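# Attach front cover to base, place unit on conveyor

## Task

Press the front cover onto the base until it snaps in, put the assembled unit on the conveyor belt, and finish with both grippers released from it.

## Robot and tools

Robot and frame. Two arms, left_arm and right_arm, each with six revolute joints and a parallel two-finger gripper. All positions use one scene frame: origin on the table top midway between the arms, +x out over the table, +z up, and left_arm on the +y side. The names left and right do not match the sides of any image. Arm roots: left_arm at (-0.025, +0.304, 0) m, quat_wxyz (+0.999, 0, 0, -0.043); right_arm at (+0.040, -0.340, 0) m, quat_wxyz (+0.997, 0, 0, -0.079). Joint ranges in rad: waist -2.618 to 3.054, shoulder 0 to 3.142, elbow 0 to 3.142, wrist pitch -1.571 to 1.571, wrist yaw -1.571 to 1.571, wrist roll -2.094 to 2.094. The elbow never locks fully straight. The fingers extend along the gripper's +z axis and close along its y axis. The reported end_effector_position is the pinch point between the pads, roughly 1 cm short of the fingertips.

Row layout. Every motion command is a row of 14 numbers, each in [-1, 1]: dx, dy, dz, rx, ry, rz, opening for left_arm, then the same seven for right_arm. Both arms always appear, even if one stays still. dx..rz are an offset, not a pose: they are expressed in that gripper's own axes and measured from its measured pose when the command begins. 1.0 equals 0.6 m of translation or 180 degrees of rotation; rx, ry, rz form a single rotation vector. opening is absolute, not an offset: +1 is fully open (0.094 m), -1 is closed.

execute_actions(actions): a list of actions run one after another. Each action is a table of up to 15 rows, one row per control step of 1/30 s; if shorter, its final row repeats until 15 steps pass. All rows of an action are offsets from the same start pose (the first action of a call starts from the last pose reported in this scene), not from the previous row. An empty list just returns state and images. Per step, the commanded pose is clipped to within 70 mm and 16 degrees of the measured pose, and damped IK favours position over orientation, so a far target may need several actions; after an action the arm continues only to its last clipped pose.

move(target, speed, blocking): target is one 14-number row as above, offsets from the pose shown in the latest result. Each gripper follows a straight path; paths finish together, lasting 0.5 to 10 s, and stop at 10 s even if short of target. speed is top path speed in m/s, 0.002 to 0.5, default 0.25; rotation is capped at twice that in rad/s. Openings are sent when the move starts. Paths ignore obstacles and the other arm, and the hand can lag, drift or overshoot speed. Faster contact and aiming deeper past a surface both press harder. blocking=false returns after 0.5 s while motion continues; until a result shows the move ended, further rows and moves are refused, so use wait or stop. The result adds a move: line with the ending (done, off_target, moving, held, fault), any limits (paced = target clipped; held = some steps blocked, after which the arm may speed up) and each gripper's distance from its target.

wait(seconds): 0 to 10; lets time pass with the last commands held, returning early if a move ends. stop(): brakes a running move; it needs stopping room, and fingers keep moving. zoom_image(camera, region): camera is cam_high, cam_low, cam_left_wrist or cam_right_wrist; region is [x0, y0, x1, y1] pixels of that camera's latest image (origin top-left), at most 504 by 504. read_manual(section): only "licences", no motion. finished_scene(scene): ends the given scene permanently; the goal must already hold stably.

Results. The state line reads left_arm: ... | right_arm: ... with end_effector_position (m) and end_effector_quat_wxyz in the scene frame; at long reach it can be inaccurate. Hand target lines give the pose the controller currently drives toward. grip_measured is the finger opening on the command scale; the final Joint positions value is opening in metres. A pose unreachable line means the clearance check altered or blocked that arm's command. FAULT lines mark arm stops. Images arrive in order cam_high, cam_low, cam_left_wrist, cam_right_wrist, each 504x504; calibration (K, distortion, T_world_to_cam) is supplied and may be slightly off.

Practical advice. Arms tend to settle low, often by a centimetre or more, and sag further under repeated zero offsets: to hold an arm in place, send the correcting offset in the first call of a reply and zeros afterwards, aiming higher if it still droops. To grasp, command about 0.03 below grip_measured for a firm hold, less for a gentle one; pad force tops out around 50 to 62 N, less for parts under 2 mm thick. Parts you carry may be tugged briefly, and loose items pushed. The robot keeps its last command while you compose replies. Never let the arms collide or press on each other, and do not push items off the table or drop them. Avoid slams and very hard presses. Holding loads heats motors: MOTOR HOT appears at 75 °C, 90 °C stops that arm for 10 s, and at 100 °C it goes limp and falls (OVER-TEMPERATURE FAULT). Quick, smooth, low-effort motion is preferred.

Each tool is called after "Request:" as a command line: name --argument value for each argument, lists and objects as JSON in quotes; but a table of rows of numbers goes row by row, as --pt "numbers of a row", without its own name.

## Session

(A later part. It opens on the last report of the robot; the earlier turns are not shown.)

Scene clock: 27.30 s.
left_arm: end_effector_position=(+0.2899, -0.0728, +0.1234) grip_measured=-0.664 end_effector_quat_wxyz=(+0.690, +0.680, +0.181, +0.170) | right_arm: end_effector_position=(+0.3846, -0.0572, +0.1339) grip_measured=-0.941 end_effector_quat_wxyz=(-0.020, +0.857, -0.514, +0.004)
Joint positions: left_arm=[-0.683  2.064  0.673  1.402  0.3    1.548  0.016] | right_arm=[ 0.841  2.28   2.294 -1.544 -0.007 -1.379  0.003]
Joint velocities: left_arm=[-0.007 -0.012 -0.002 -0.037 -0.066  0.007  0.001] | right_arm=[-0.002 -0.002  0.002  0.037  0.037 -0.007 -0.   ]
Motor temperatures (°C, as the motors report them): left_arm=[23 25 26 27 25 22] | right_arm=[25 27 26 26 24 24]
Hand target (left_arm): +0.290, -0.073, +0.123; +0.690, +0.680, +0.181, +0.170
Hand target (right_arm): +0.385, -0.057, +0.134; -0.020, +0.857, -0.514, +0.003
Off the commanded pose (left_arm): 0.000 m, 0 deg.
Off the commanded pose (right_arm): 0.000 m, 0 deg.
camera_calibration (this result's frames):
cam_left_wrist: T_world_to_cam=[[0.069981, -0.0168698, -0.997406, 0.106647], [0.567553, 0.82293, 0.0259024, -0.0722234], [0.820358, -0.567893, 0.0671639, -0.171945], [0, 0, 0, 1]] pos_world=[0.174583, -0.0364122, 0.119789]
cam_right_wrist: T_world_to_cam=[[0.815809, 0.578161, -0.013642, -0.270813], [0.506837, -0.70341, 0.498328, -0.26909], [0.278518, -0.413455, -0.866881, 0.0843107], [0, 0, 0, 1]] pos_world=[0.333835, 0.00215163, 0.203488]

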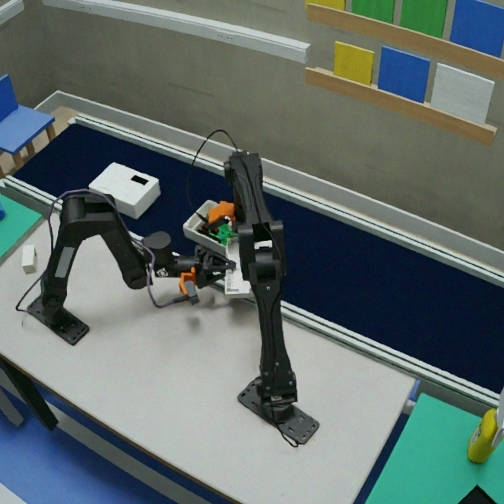

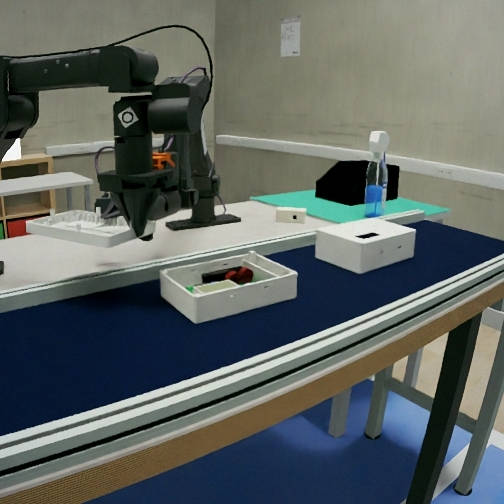

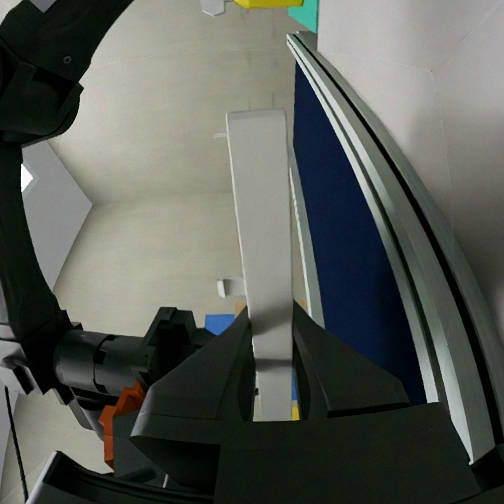

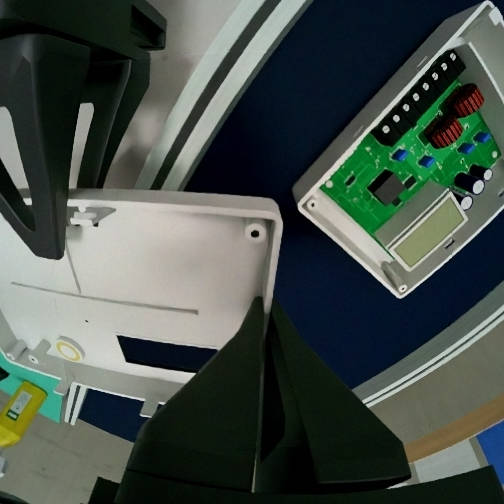

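Request:
execute_actions --actions '[[[0,0,0,0,0,0,-1,0,0,0,0,0,0,-0.5]],[[0,0,0,0,0,0,-1,0,0,-0.08,0,0,0,-0.5]],[[0,0,0,0,0,0,-1,0,0,-0.04,0,0,0,-0.5]]]'

Request:
move --target '[0,0,0,0,0,0,-1,0.25,0.2,0,0,0,0.4,-0.5]' --speed 0.3

Scene clock: 28.97 s.
left_arm: end_effector_position=(+0.2899, -0.0729, +0.1226) grip_measured=-0.664 end_effector_quat_wxyz=(+0.689, +0.681, +0.181, +0.171) | right_arm: end_effector_position=(+0.3826, -0.0589, +0.1862) grip_measured=-0.502 end_effector_quat_wxyz=(-0.077, +0.855, -0.512, +0.025)
Joint positions: left_arm=[-0.683  2.064  0.673  1.399  0.3    1.553  0.016] | right_arm=[ 0.841  2.174  2.322 -1.556 -0.007 -1.379  0.023]
Joint velocities: left_arm=[ 0.007 -0.012  0.007 -0.066 -0.022 -0.022 -0.   ] | right_arm=[ 0.017 -0.002  0.007 -0.037 -0.022 -0.095  0.001]
Motor temperatures (°C, as the motors report them): left_arm=[23 25 26 27 25 22] | right_arm=[25 28 26 26 24 24]
Hand target (left_arm): +0.290, -0.073, +0.123; +0.689, +0.681, +0.181, +0.170
Hand target (right_arm): +0.381, -0.060, +0.199; -0.088, +0.854, -0.512, +0.028
Off the commanded pose (left_arm): 0.000 m, 0 deg.
Off the commanded pose (right_arm): 0.013 m, 1 deg.
joint sent to its limit (right arm) — the command would take joint 4 (wrist pitch) past its lower limit, so that joint was sent only as far as its limit.
camera_calibration (this result's frames):
cam_left_wrist: T_world_to_cam=[[0.0711869, -0.0124716, -0.997385, 0.10579], [0.567488, 0.822827, 0.0302147, -0.0727182], [0.820299, -0.568155, 0.065652, -0.171713], [0, 0, 0, 1]] pos_world=[0.174591, -0.0364054, 0.118984]
cam_right_wrist: T_world_to_cam=[[0.811314, 0.574482, 0.108356, -0.288731], [0.45973, -0.741447, 0.488779, -0.277798], [0.361135, -0.346738, -0.865652, 0.101619], [0, 0, 0, 1]] pos_world=[0.325265, -0.00486609, 0.255034]

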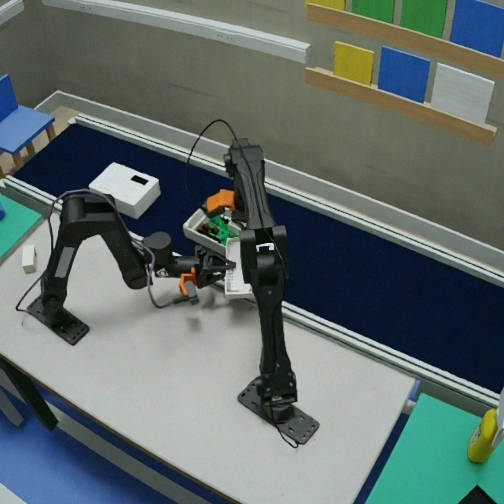

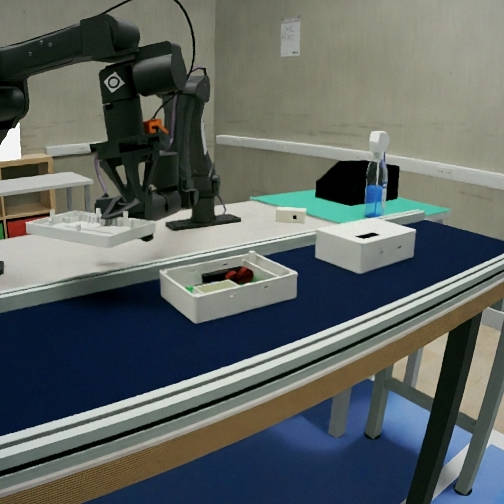

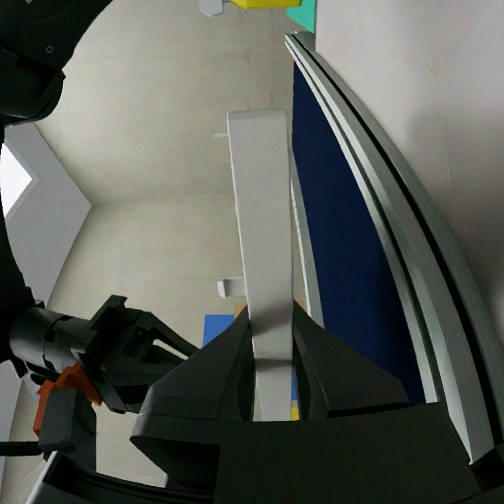

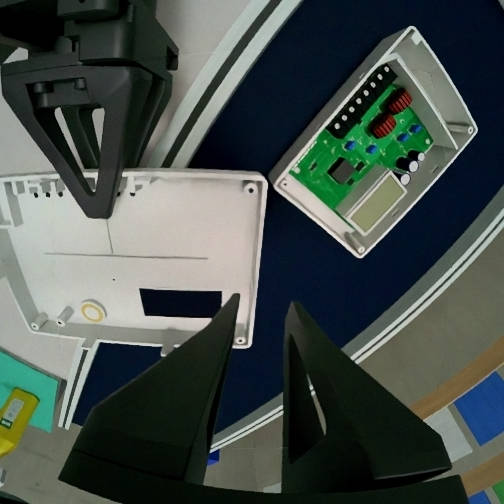

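Scene clock: 31.60 s.
left_arm: end_effector_position=(+0.2899, -0.0729, +0.1226) grip_measured=-0.664 end_effector_quat_wxyz=(+0.689, +0.681, +0.180, +0.171) | right_arm: end_effector_position=(+0.3488, -0.2466, +0.1592) grip_measured=-0.502 end_effector_quat_wxyz=(+0.064, -0.400, +0.914, +0.014)
Joint positions: left_arm=[-0.683  2.064  0.673  1.399  0.3    1.554  0.016] | right_arm=[ 0.424  1.651  1.506 -1.302 -0.047 -0.557  0.023]
Joint velocities: left_arm=[-0.002 -0.007 -0.007  0.037 -0.022 -0.022  0.001] | right_arm=[-0.007 -0.007 -0.012 -0.037  0.007  0.022  0.   ]
Motor temperatures (°C, as the motors report them): left_arm=[23 25 26 27 25 22] | right_arm=[25 28 25 26 24 24]
Hand target (left_arm): +0.290, -0.073, +0.123; +0.689, +0.681, +0.181, +0.171
Hand target (right_arm): +0.347, -0.246, +0.161; +0.074, -0.391, +0.917, +0.023
Off the commanded pose (left_arm): 0.000 m, 0 deg.
Off the commanded pose (right_arm): 0.003 m, 2 deg.
move: done
camera_calibration (this result's frames):
cam_left_wrist: T_world_to_cam=[[0.0725207, -0.0117378, -0.997298, 0.105446], [0.567437, 0.822811, 0.0315783, -0.0728719], [0.820217, -0.568194, 0.0663312, -0.171775], [0, 0, 0, 1]] pos_world=[0.174596, -0.036404, 0.118857]
cam_right_wrist: T_world_to_cam=[[0.816099, -0.577807, -0.0110054, -0.417361], [-0.527189, -0.752137, 0.395427, -0.0318107], [-0.236758, -0.316906, -0.918431, 0.249675], [0, 0, 0, 1]] pos_world=[0.38295, -0.185957, 0.237295]

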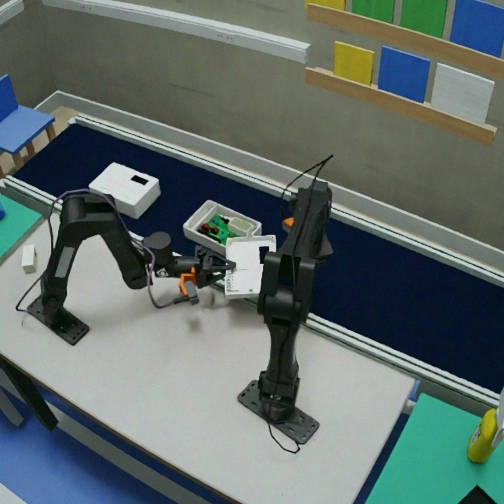

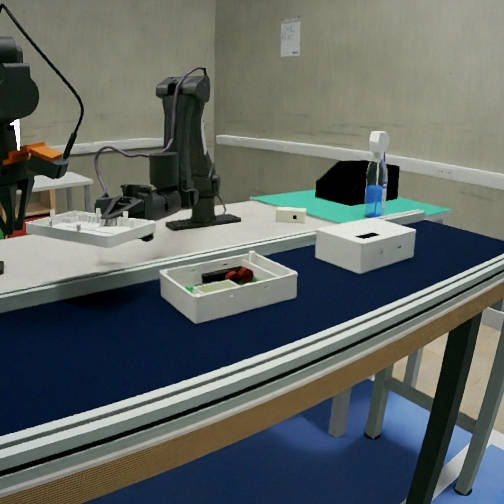

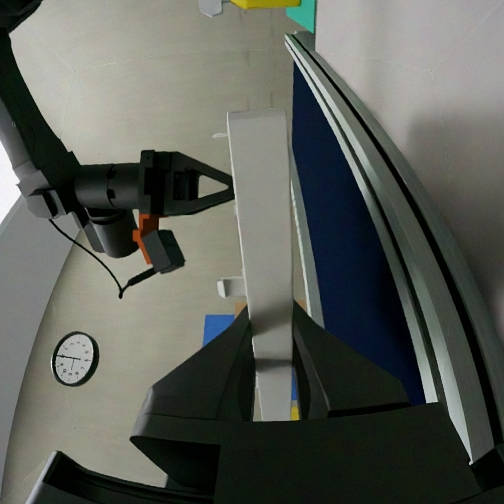

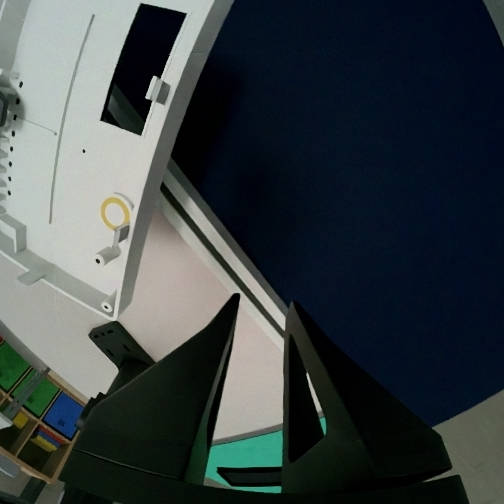

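Request:
move --target '[0.125,0.133,-0.193,0,0.317,0,-1,0,0,0,0,0,0,-0.5]' --speed 0.3

Request:
move --target '[0,0,0,0,0,-0.5,-1,0,0,0,0,0,0,-0.5]' --speed 0.4

Request:
move --target '[0,0,0,0,0,-0.5,-1,0,0,0,0,0,0,-0.5]' --speed 0.4

Scene clock: 34.17 s.
left_arm: end_effector_position=(+0.3014, +0.0669, +0.1839) grip_measured=-0.664 end_effector_quat_wxyz=(+0.502, +0.536, +0.480, +0.480) | right_arm: end_effector_position=(+0.3491, -0.2465, +0.1593) grip_measured=-0.502 end_effector_quat_wxyz=(+0.065, -0.399, +0.915, +0.014)
Joint positions: left_arm=[-0.9    1.609  0.527  1.024 -0.906  1.559  0.016] | right_arm=[ 0.424  1.651  1.506 -1.301 -0.047 -0.555  0.023]
Joint velocities: left_arm=[-0.007 -0.002 -0.002 -0.037 -0.007  0.037 -0.   ] | right_arm=[ 0.017 -0.007 -0.017 -0.022 -0.007 -0.037 -0.001]
Motor temperatures (°C, as the motors report them): left_arm=[23 25 26 28 25 22] | right_arm=[25 27 25 26 24 24]
Hand target (left_arm): +0.301, +0.064, +0.202; +0.521, +0.515, +0.487, +0.476
Hand target (right_arm): +0.349, -0.247, +0.159; +0.064, -0.400, +0.914, +0.014
Off the commanded pose (left_arm): 0.017 m, 3 deg.
Off the commanded pose (right_arm): 0.000 m, 0 deg.
move: off_target (left_arm)
camera_calibration (this result's frames):
cam_left_wrist: T_world_to_cam=[[0.0108356, 0.105197, -0.994392, 0.177633], [-0.373815, 0.922774, 0.0935473, 0.0692885], [0.92744, 0.370705, 0.0493231, -0.19787], [0, 0, 0, 1]] pos_world=[0.207489, -0.00927277, 0.179914]
cam_right_wrist: T_world_to_cam=[[0.815042, -0.579301, -0.0108085, -0.417518], [-0.528913, -0.751506, 0.394321, -0.0306532], [-0.236553, -0.315671, -0.918909, 0.250123], [0, 0, 0, 1]] pos_world=[0.383249, -0.185948, 0.237415]

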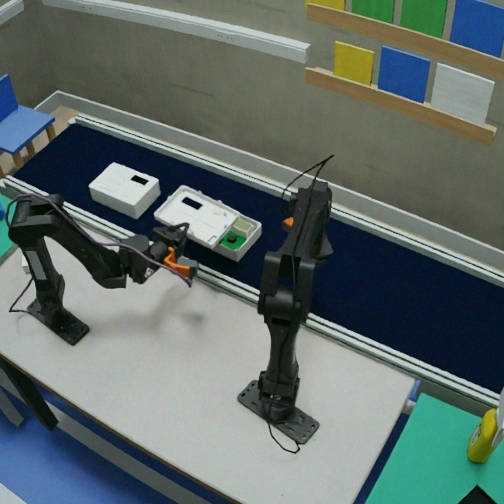

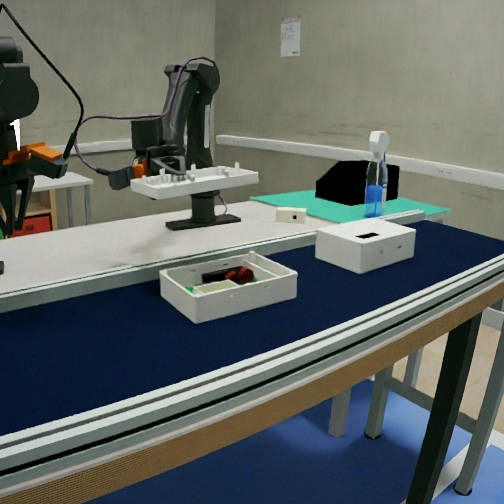

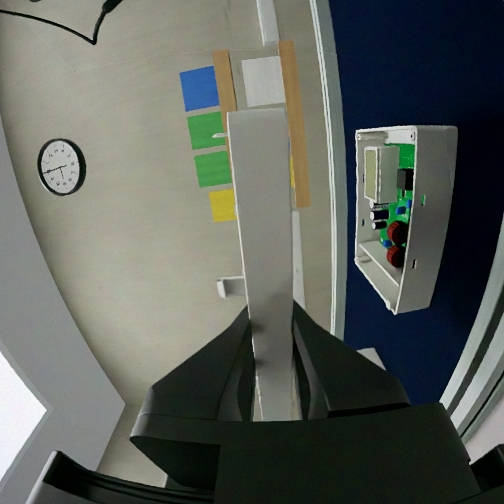

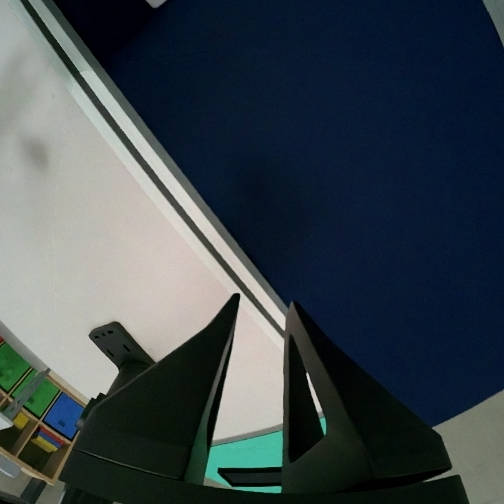

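Scene clock: 36.83 s.
left_arm: end_effector_position=(+0.3014, +0.0669, +0.1838) grip_measured=-0.664 end_effector_quat_wxyz=(+0.694, +0.045, +0.718, -0.011) | right_arm: end_effector_position=(+0.3491, -0.2465, +0.1593) grip_measured=-0.502 end_effector_quat_wxyz=(+0.065, -0.399, +0.915, +0.014)
Joint positions: left_arm=[-0.9    1.609  0.527  1.024 -0.906  0.     0.016] | right_arm=[ 0.424  1.651  1.506 -1.301 -0.047 -0.555  0.023]
Joint velocities: left_arm=[-0.017  0.007 -0.017  0.007 -0.022 -0.066  0.   ] | right_arm=[-0.002  0.002 -0.017 -0.022 -0.037 -0.051 -0.001]
Motor temperatures (°C, as the motors report them): left_arm=[23 25 26 28 25 22] | right_arm=[25 27 25 26 24 24]
Hand target (left_arm): +0.301, +0.067, +0.184; +0.694, +0.040, +0.718, -0.015
Hand target (right_arm): +0.349, -0.247, +0.159; +0.065, -0.399, +0.915, +0.014
Off the commanded pose (left_arm): 0.000 m, 1 deg.
Off the commanded pose (right_arm): 0.000 m, 0 deg.
move: done
camera_calibration (this result's frames):
cam_left_wrist: T_world_to_cam=[[-0.0436381, -0.991862, -0.119608, 0.106591], [-0.47085, 0.12601, -0.873167, 0.329539], [0.881133, 0.018214, -0.472517, -0.0644045], [0, 0, 0, 1]] pos_world=[0.216564, 0.0653717, 0.27006]
cam_right_wrist: T_world_to_cam=[[0.815042, -0.579301, -0.0108085, -0.417518], [-0.528913, -0.751506, 0.394321, -0.0306532], [-0.236553, -0.315671, -0.918909, 0.250123], [0, 0, 0, 1]] pos_world=[0.383249, -0.185948, 0.237415]

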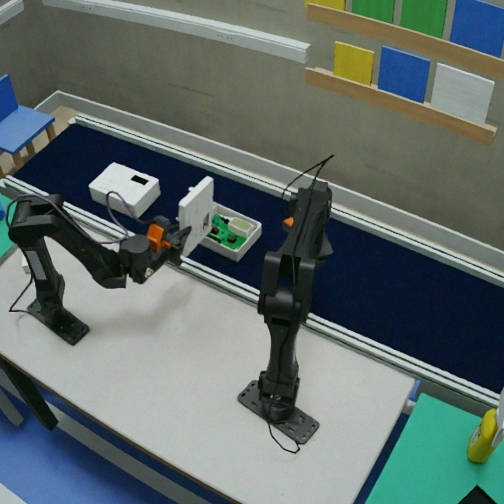

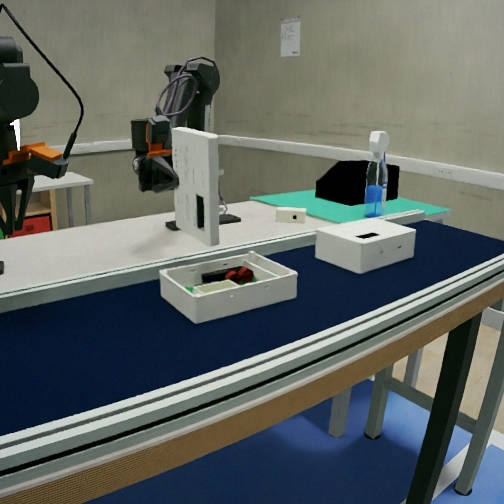

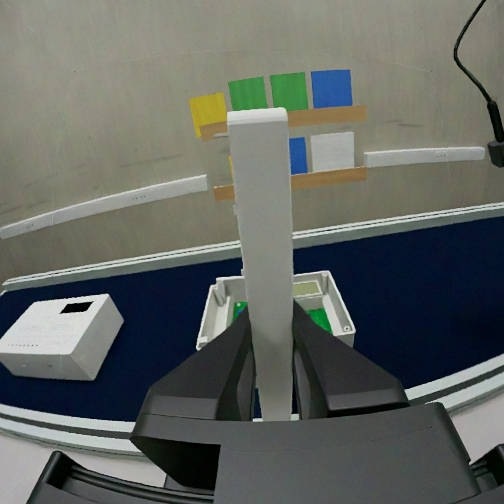

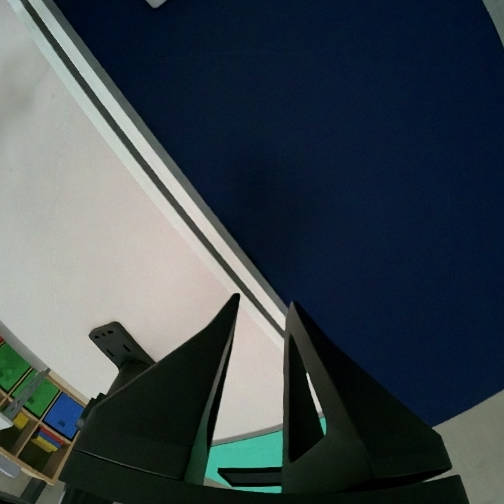

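Scene clock: 39.50 s.
left_arm: end_effector_position=(+0.3014, +0.0669, +0.1841) grip_measured=-0.664 end_effector_quat_wxyz=(+0.483, -0.476, +0.539, -0.499) | right_arm: end_effector_position=(+0.3491, -0.2465, +0.1593) grip_measured=-0.502 end_effector_quat_wxyz=(+0.065, -0.399, +0.915, +0.014)
Joint positions: left_arm=[-0.9    1.609  0.527  1.025 -0.906 -1.569  0.016] | right_arm=[ 0.424  1.651  1.506 -1.301 -0.047 -0.555  0.023]
Joint velocities: left_arm=[ 0.012 -0.007  0.002 -0.022  0.022 -0.11  -0.   ] | right_arm=[ 0.002 -0.002  0.002  0.022 -0.051  0.007  0.001]
Motor temperatures (°C, as the motors report them): left_arm=[23 25 26 28 25 22] | right_arm=[25 27 25 26 24 24]
Hand target (left_arm): +0.301, +0.067, +0.184; +0.483, -0.476, +0.539, -0.499
Hand target (right_arm): +0.349, -0.247, +0.159; +0.065, -0.399, +0.915, +0.014
Off the commanded pose (left_arm): 0.000 m, 0 deg.
Off the commanded pose (right_arm): 0.000 m, 0 deg.
move: done
camera_calibration (this result's frames):
cam_left_wrist: T_world_to_cam=[[0.0632027, -0.123816, 0.99029, -0.18797], [-0.518236, -0.852077, -0.0734603, 0.262345], [0.852899, -0.508561, -0.11802, -0.0857603], [0, 0, 0, 1]] pos_world=[0.220982, 0.15665, 0.195295]
cam_right_wrist: T_world_to_cam=[[0.815042, -0.579301, -0.0108085, -0.417518], [-0.528913, -0.751506, 0.394321, -0.0306532], [-0.236553, -0.315671, -0.918909, 0.250123], [0, 0, 0, 1]] pos_world=[0.383249, -0.185948, 0.237415]

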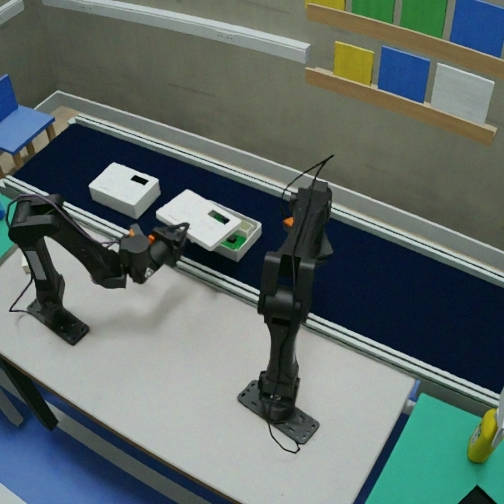

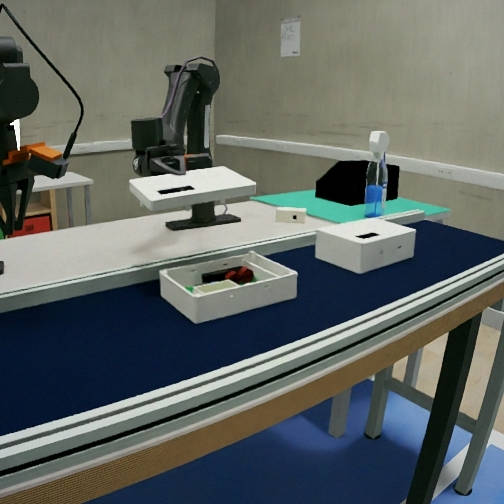

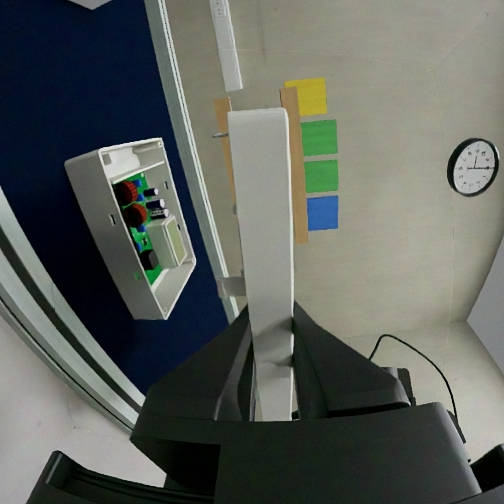

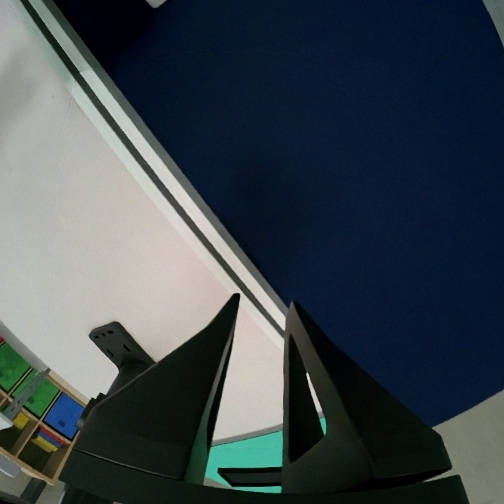

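Request:
move --target '[0.007,0.135,0.177,-0.03,0,0,-1,-0.198,0.072,-0.067,0,0,0,-1]' --speed 0.2

Scene clock: 41.23 s.
left_arm: end_effector_position=(+0.3987, +0.0648, +0.0953) grip_measured=-0.664 end_effector_quat_wxyz=(-0.462, +0.501, -0.564, +0.466) | right_arm: end_effector_position=(+0.3927, -0.1360, +0.2092) grip_measured=-0.986 end_effector_quat_wxyz=(+0.081, -0.402, +0.912, +0.021)
Joint positions: left_arm=[-0.661  2.056  0.761  1.116 -0.674 -1.629  0.016] | right_arm=[ 0.67   2.017  2.173 -1.561 -0.026 -0.317  0.001]
Joint velocities: left_arm=[ 0.007  0.007 -0.012  0.081  0.007  0.037 -0.001] | right_arm=[ 0.012  0.012  0.002 -0.037 -0.022 -0.007 -0.   ]
Motor temperatures (°C, as the motors report them): left_arm=[23 25 26 28 25 22] | right_arm=[25 27 26 26 24 24]
Hand target (left_arm): +0.404, +0.061, +0.098; +0.460, -0.499, +0.562, -0.473
Hand target (right_arm): +0.394, -0.135, +0.214; +0.086, -0.398, +0.913, +0.018
Off the commanded pose (left_arm): 0.009 m, 1 deg.
Off the commanded pose (right_arm): 0.005 m, 2 deg.
joint sent to its limit (right arm) — the command would take joint 4 (wrist pitch) past its lower limit, so that joint was sent only as far as its limit.
move: done
camera_calibration (this result's frames):
cam_left_wrist: T_world_to_cam=[[0.16748, -0.137656, 0.976218, -0.145815], [-0.512107, -0.858281, -0.0331687, 0.298557], [0.842435, -0.494373, -0.214239, -0.167889], [0, 0, 0, 1]] pos_world=[0.318749, 0.153173, 0.116281]
cam_right_wrist: T_world_to_cam=[[0.819187, -0.573507, -0.00466015, -0.39065], [-0.533291, -0.764683, 0.361747, 0.0624917], [-0.211028, -0.293854, -0.932265, 0.336939], [0, 0, 0, 1]] pos_world=[0.424445, -0.0772436, 0.289689]

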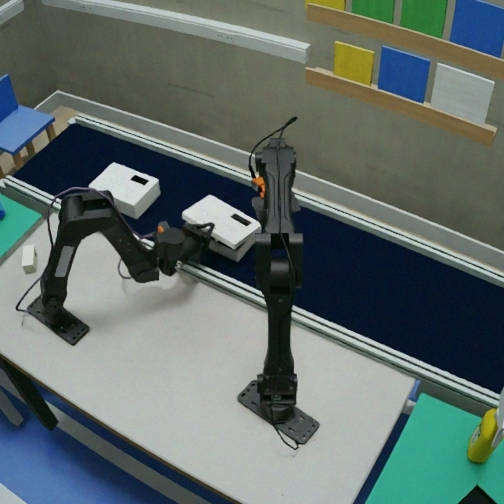

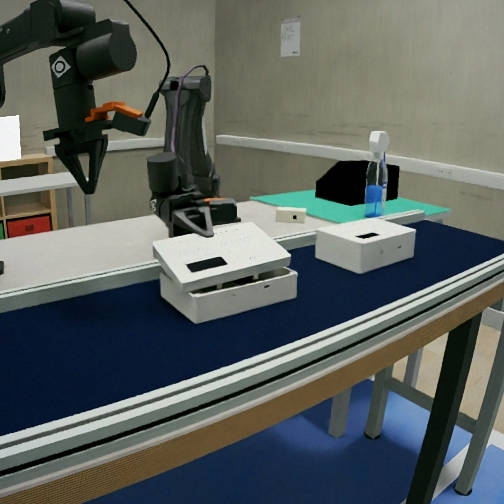

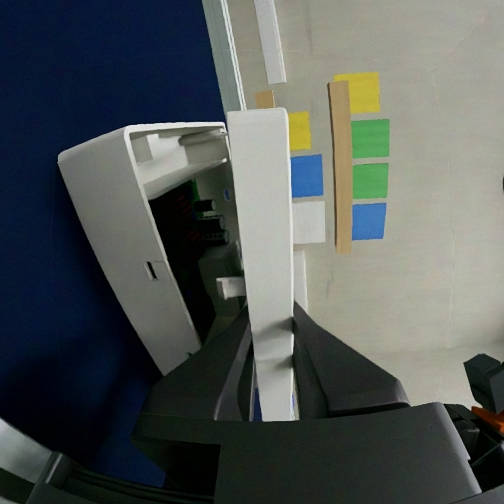

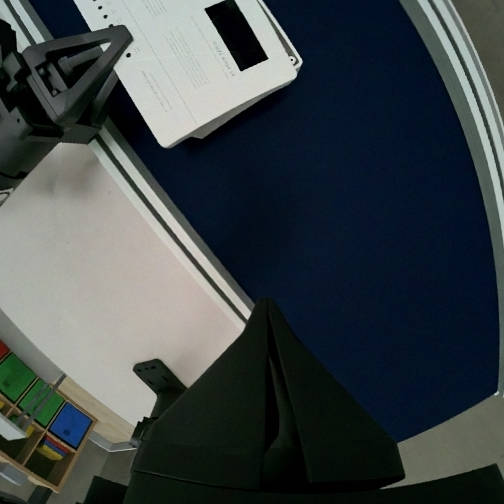

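Request:
zoom_image --camera "cam_low" --region '[140, 200, 320, 330]'

Request:
zoom_image --camera "cam_right_wrist" --region '[60, 0, 320, 160]'

Region (140, 200, 320, 330) of cam_low's 504x504 image, scaled by 2.800, with more detail than that image has.

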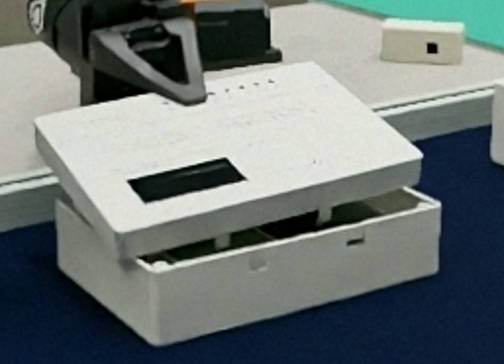

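Region (60, 0, 320, 160) of cam_right_wrist's 504x504 image, scaled by 1.938, with more detail than that image has; it fills the top 310 rows of this view, and the rest is white.

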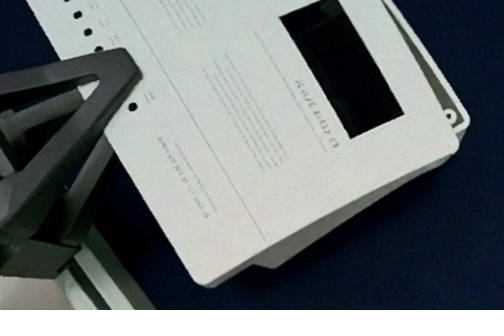

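Request:
move --target '[-0.015,-0.022,0.025,0,0,-0.017,-1,-0.05,0.05,0,0,0,0,-1]' --speed 0.05

Request:
zoom_image --camera "cam_low" --region '[140, 200, 320, 330]'

Scene clock: 43.80 s.
left_arm: end_effector_position=(+0.4092, +0.0729, +0.0927) grip_measured=-0.664 end_effector_quat_wxyz=(-0.448, +0.517, -0.558, +0.470) | right_arm: end_effector_position=(+0.3893, -0.0975, +0.2094) grip_measured=-0.986 end_effector_quat_wxyz=(+0.092, -0.403, +0.910, +0.027)
Joint positions: left_arm=[-0.622  2.056  0.775  1.083 -0.635 -1.674  0.016] | right_arm=[ 0.755  2.08   2.265 -1.565 -0.021 -0.236  0.001]
Joint velocities: left_arm=[ 0.007 -0.012 -0.002 -0.051  0.037  0.022  0.001] | right_arm=[-0.002 -0.017 -0.002  0.007 -0.037 -0.007 -0.   ]
Motor temperatures (°C, as the motors report them): left_arm=[23 25 26 28 25 22] | right_arm=[25 27 26 26 24 24]
Hand target (left_arm): +0.416, +0.072, +0.107; -0.449, +0.516, -0.551, +0.478
Hand target (right_arm): +0.391, -0.094, +0.213; +0.098, -0.401, +0.911, +0.025
Off the commanded pose (left_arm): 0.016 m, 1 deg.
Off the commanded pose (right_arm): 0.005 m, 1 deg.
joint sent to its limit (right arm) — the command would take joint 4 (wrist pitch) past its lower limit, so that joint was sent only as far as its limit.
move: off_target (left_arm)
camera_calibration (this result's frames):
cam_left_wrist: T_world_to_cam=[[0.188628, -0.0990214, 0.977044, -0.15543], [-0.506319, -0.862284, 0.0103593, 0.304681], [0.841463, -0.49665, -0.212788, -0.172786], [0, 0, 0, 1]] pos_world=[0.328977, 0.161517, 0.111939]
cam_right_wrist: T_world_to_cam=[[0.821891, -0.569628, -0.00425962, -0.366581], [-0.534808, -0.774182, 0.33856, 0.0946112], [-0.196151, -0.275982, -0.940935, 0.345532], [0, 0, 0, 1]] pos_world=[0.419665, -0.040208, 0.29153]

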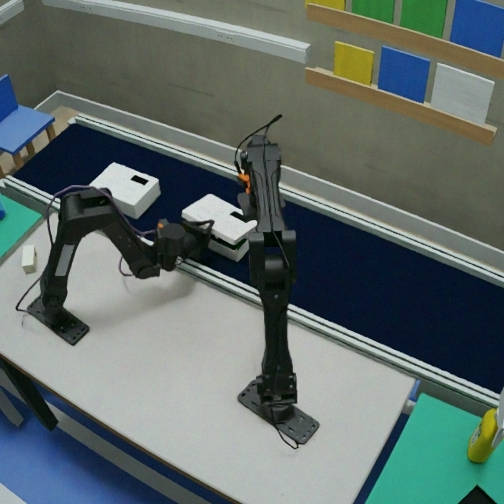

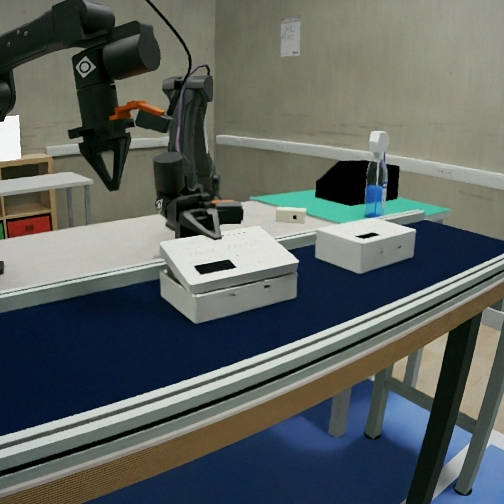

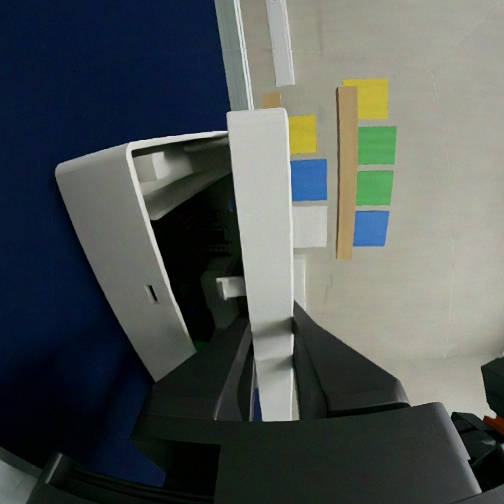

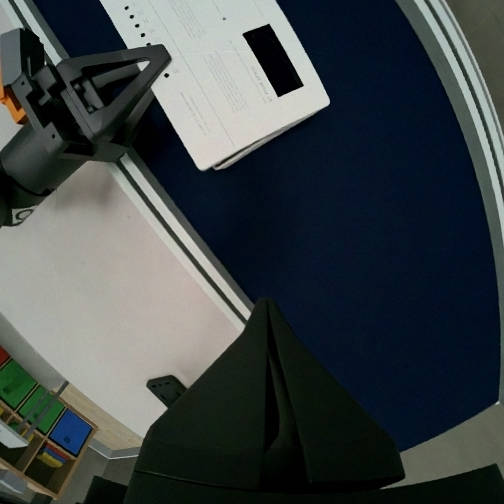

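Region (140, 200, 320, 330) of cam_low's 504x504 image, scaled by 2.800, with more detail than that image has.

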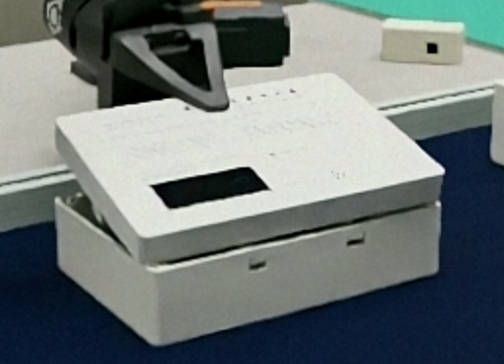

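Request:
move --target '[0,0.018,0.002,0.03,0,0,-1,0,0,0,0,0,0,-1]' --speed 0.03

Request:
zoom_image --camera "cam_low" --region '[140, 200, 320, 330]'

Scene clock: 45.77 s.
left_arm: end_effector_position=(+0.4118, +0.0708, +0.0847) grip_measured=-0.664 end_effector_quat_wxyz=(+0.464, -0.500, +0.533, -0.501) | right_arm: end_effector_position=(+0.3894, -0.0975, +0.2095) grip_measured=-0.986 end_effector_quat_wxyz=(+0.092, -0.402, +0.911, +0.027)
Joint positions: left_arm=[-0.622  2.183  0.775  1.323 -0.635 -1.628  0.016] | right_arm=[ 0.755  2.08   2.266 -1.565 -0.021 -0.234  0.001]
Joint velocities: left_arm=[-0.007  0.007 -0.012  0.007  0.037  0.066  0.   ] | right_arm=[-0.012 -0.007 -0.002  0.051 -0.022  0.037 -0.   ]
Motor temperatures (°C, as the motors report them): left_arm=[23 26 26 28 25 22] | right_arm=[25 27 26 26 24 24]
Hand target (left_arm): +0.408, +0.074, +0.082; +0.472, -0.495, +0.536, -0.495
Hand target (right_arm): +0.389, -0.097, +0.209; +0.092, -0.403, +0.910, +0.027
Off the commanded pose (left_arm): 0.005 m, 1 deg.
Off the commanded pose (right_arm): 0.000 m, 0 deg.
move: done
camera_calibration (this result's frames):
cam_left_wrist: T_world_to_cam=[[0.100588, -0.0722231, 0.992303, -0.115266], [-0.510427, -0.859853, -0.0108418, 0.307542], [0.854018, -0.505407, -0.123356, -0.189859], [0, 0, 0, 1]] pos_world=[0.330715, 0.16016, 0.0942925]
cam_right_wrist: T_world_to_cam=[[0.820783, -0.571225, -0.0041253, -0.366415], [-0.53641, -0.773202, 0.338265, 0.0953815], [-0.196415, -0.275429, -0.941042, 0.345818], [0, 0, 0, 1]] pos_world=[0.419835, -0.0403082, 0.291653]

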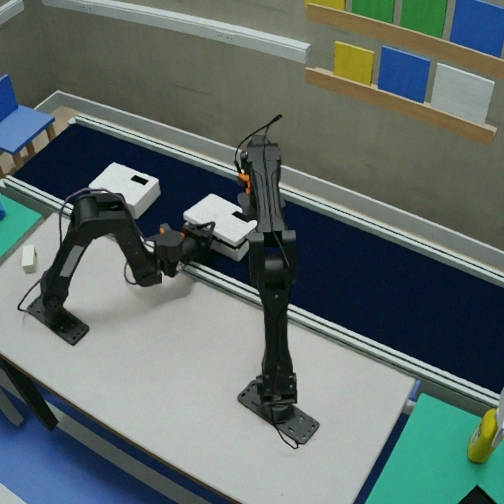

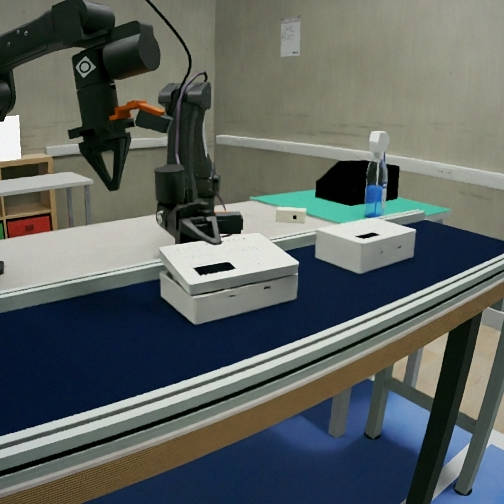

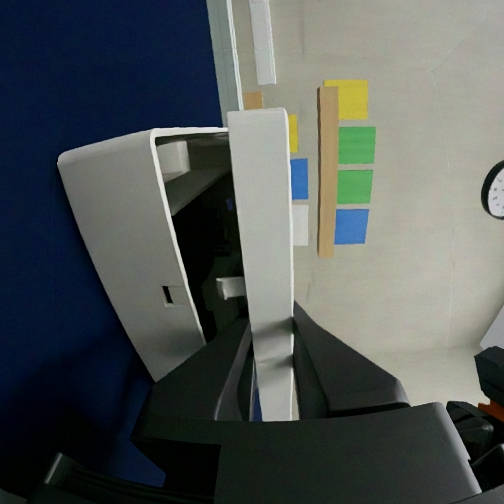

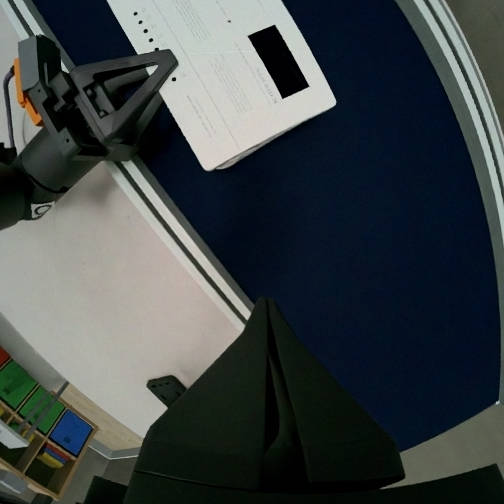

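Region (140, 200, 320, 330) of cam_low's 504x504 image, scaled by 2.800, with more detail than that image has.

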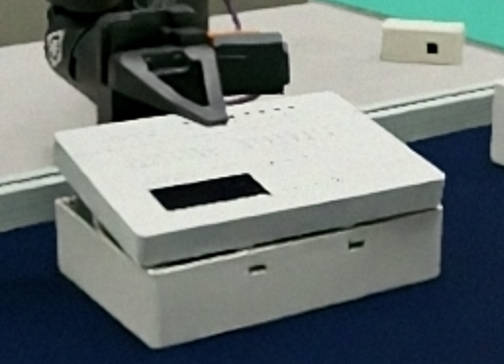

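Request:
move --target '[0,0,0,0,0,0,-1,-0.238,0.018,0.223,0,-0.11,0,-1]' --speed 0.2

Scene clock: 47.67 s.
left_arm: end_effector_position=(+0.4117, +0.0711, +0.0838) grip_measured=-0.664 end_effector_quat_wxyz=(-0.463, +0.502, -0.532, +0.501) | right_arm: end_effector_position=(+0.4957, +0.0190, +0.1024) grip_measured=-0.986 end_effector_quat_wxyz=(+0.241, -0.388, +0.886, +0.083)
Joint positions: left_arm=[-0.622  2.184  0.775  1.322 -0.637 -1.633  0.016] | right_arm=[ 0.811  2.356  2.169 -0.872 -0.045 -0.162  0.001]
Joint velocities: left_arm=[-0.012 -0.012  0.002 -0.037  0.007  0.081 -0.001] | right_arm=[-0.022  0.022  0.007  0.037 -0.051 -0.11   0.   ]
Motor temperatures (°C, as the motors report them): left_arm=[23 26 26 29 25 22] | right_arm=[25 27 26 26 24 24]
Hand target (left_arm): +0.412, +0.071, +0.085; -0.464, +0.500, -0.533, +0.501
Hand target (right_arm): +0.495, +0.030, +0.105; +0.248, -0.389, +0.882, +0.095
Off the commanded pose (left_arm): 0.001 m, 0 deg.
Off the commanded pose (right_arm): 0.011 m, 2 deg.
move: off_target (right_arm)
camera_calibration (this result's frames):
cam_left_wrist: T_world_to_cam=[[0.102988, -0.0689554, 0.99229, -0.115624], [-0.508846, -0.860829, -0.00700769, 0.306885], [0.854675, -0.5042, -0.123743, -0.1901], [0, 0, 0, 1]] pos_world=[0.330539, 0.160354, 0.0933593]
cam_right_wrist: T_world_to_cam=[[0.812959, -0.579669, 0.0555166, -0.389549], [-0.58161, -0.812977, 0.0282437, 0.333651], [0.0287617, -0.05525, -0.998058, 0.188003], [0, 0, 0, 1]] pos_world=[0.505335, 0.0558282, 0.19984]

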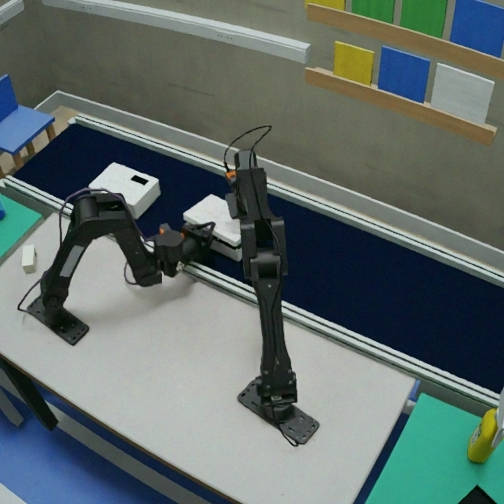

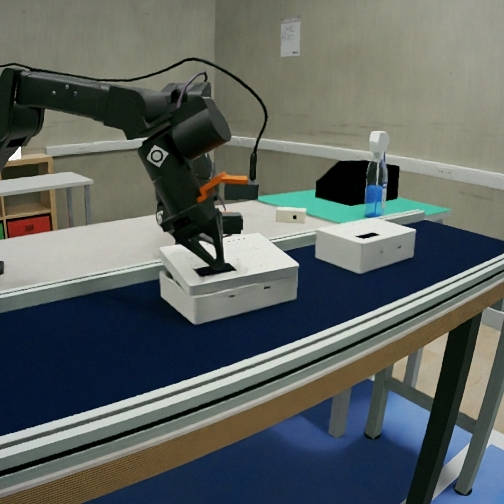

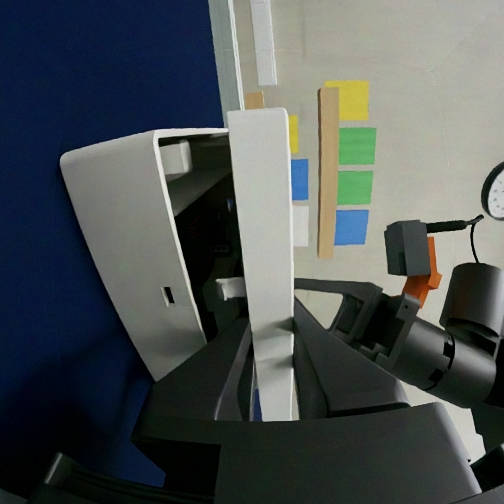

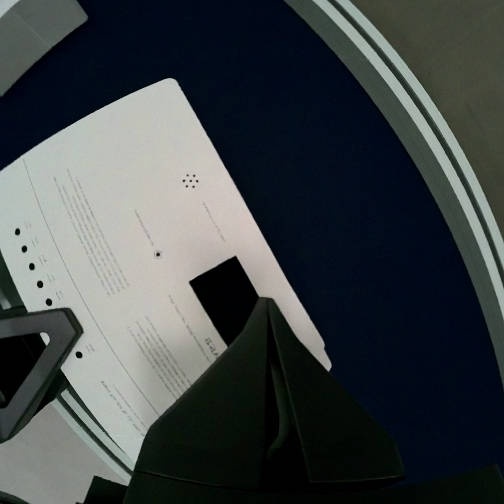

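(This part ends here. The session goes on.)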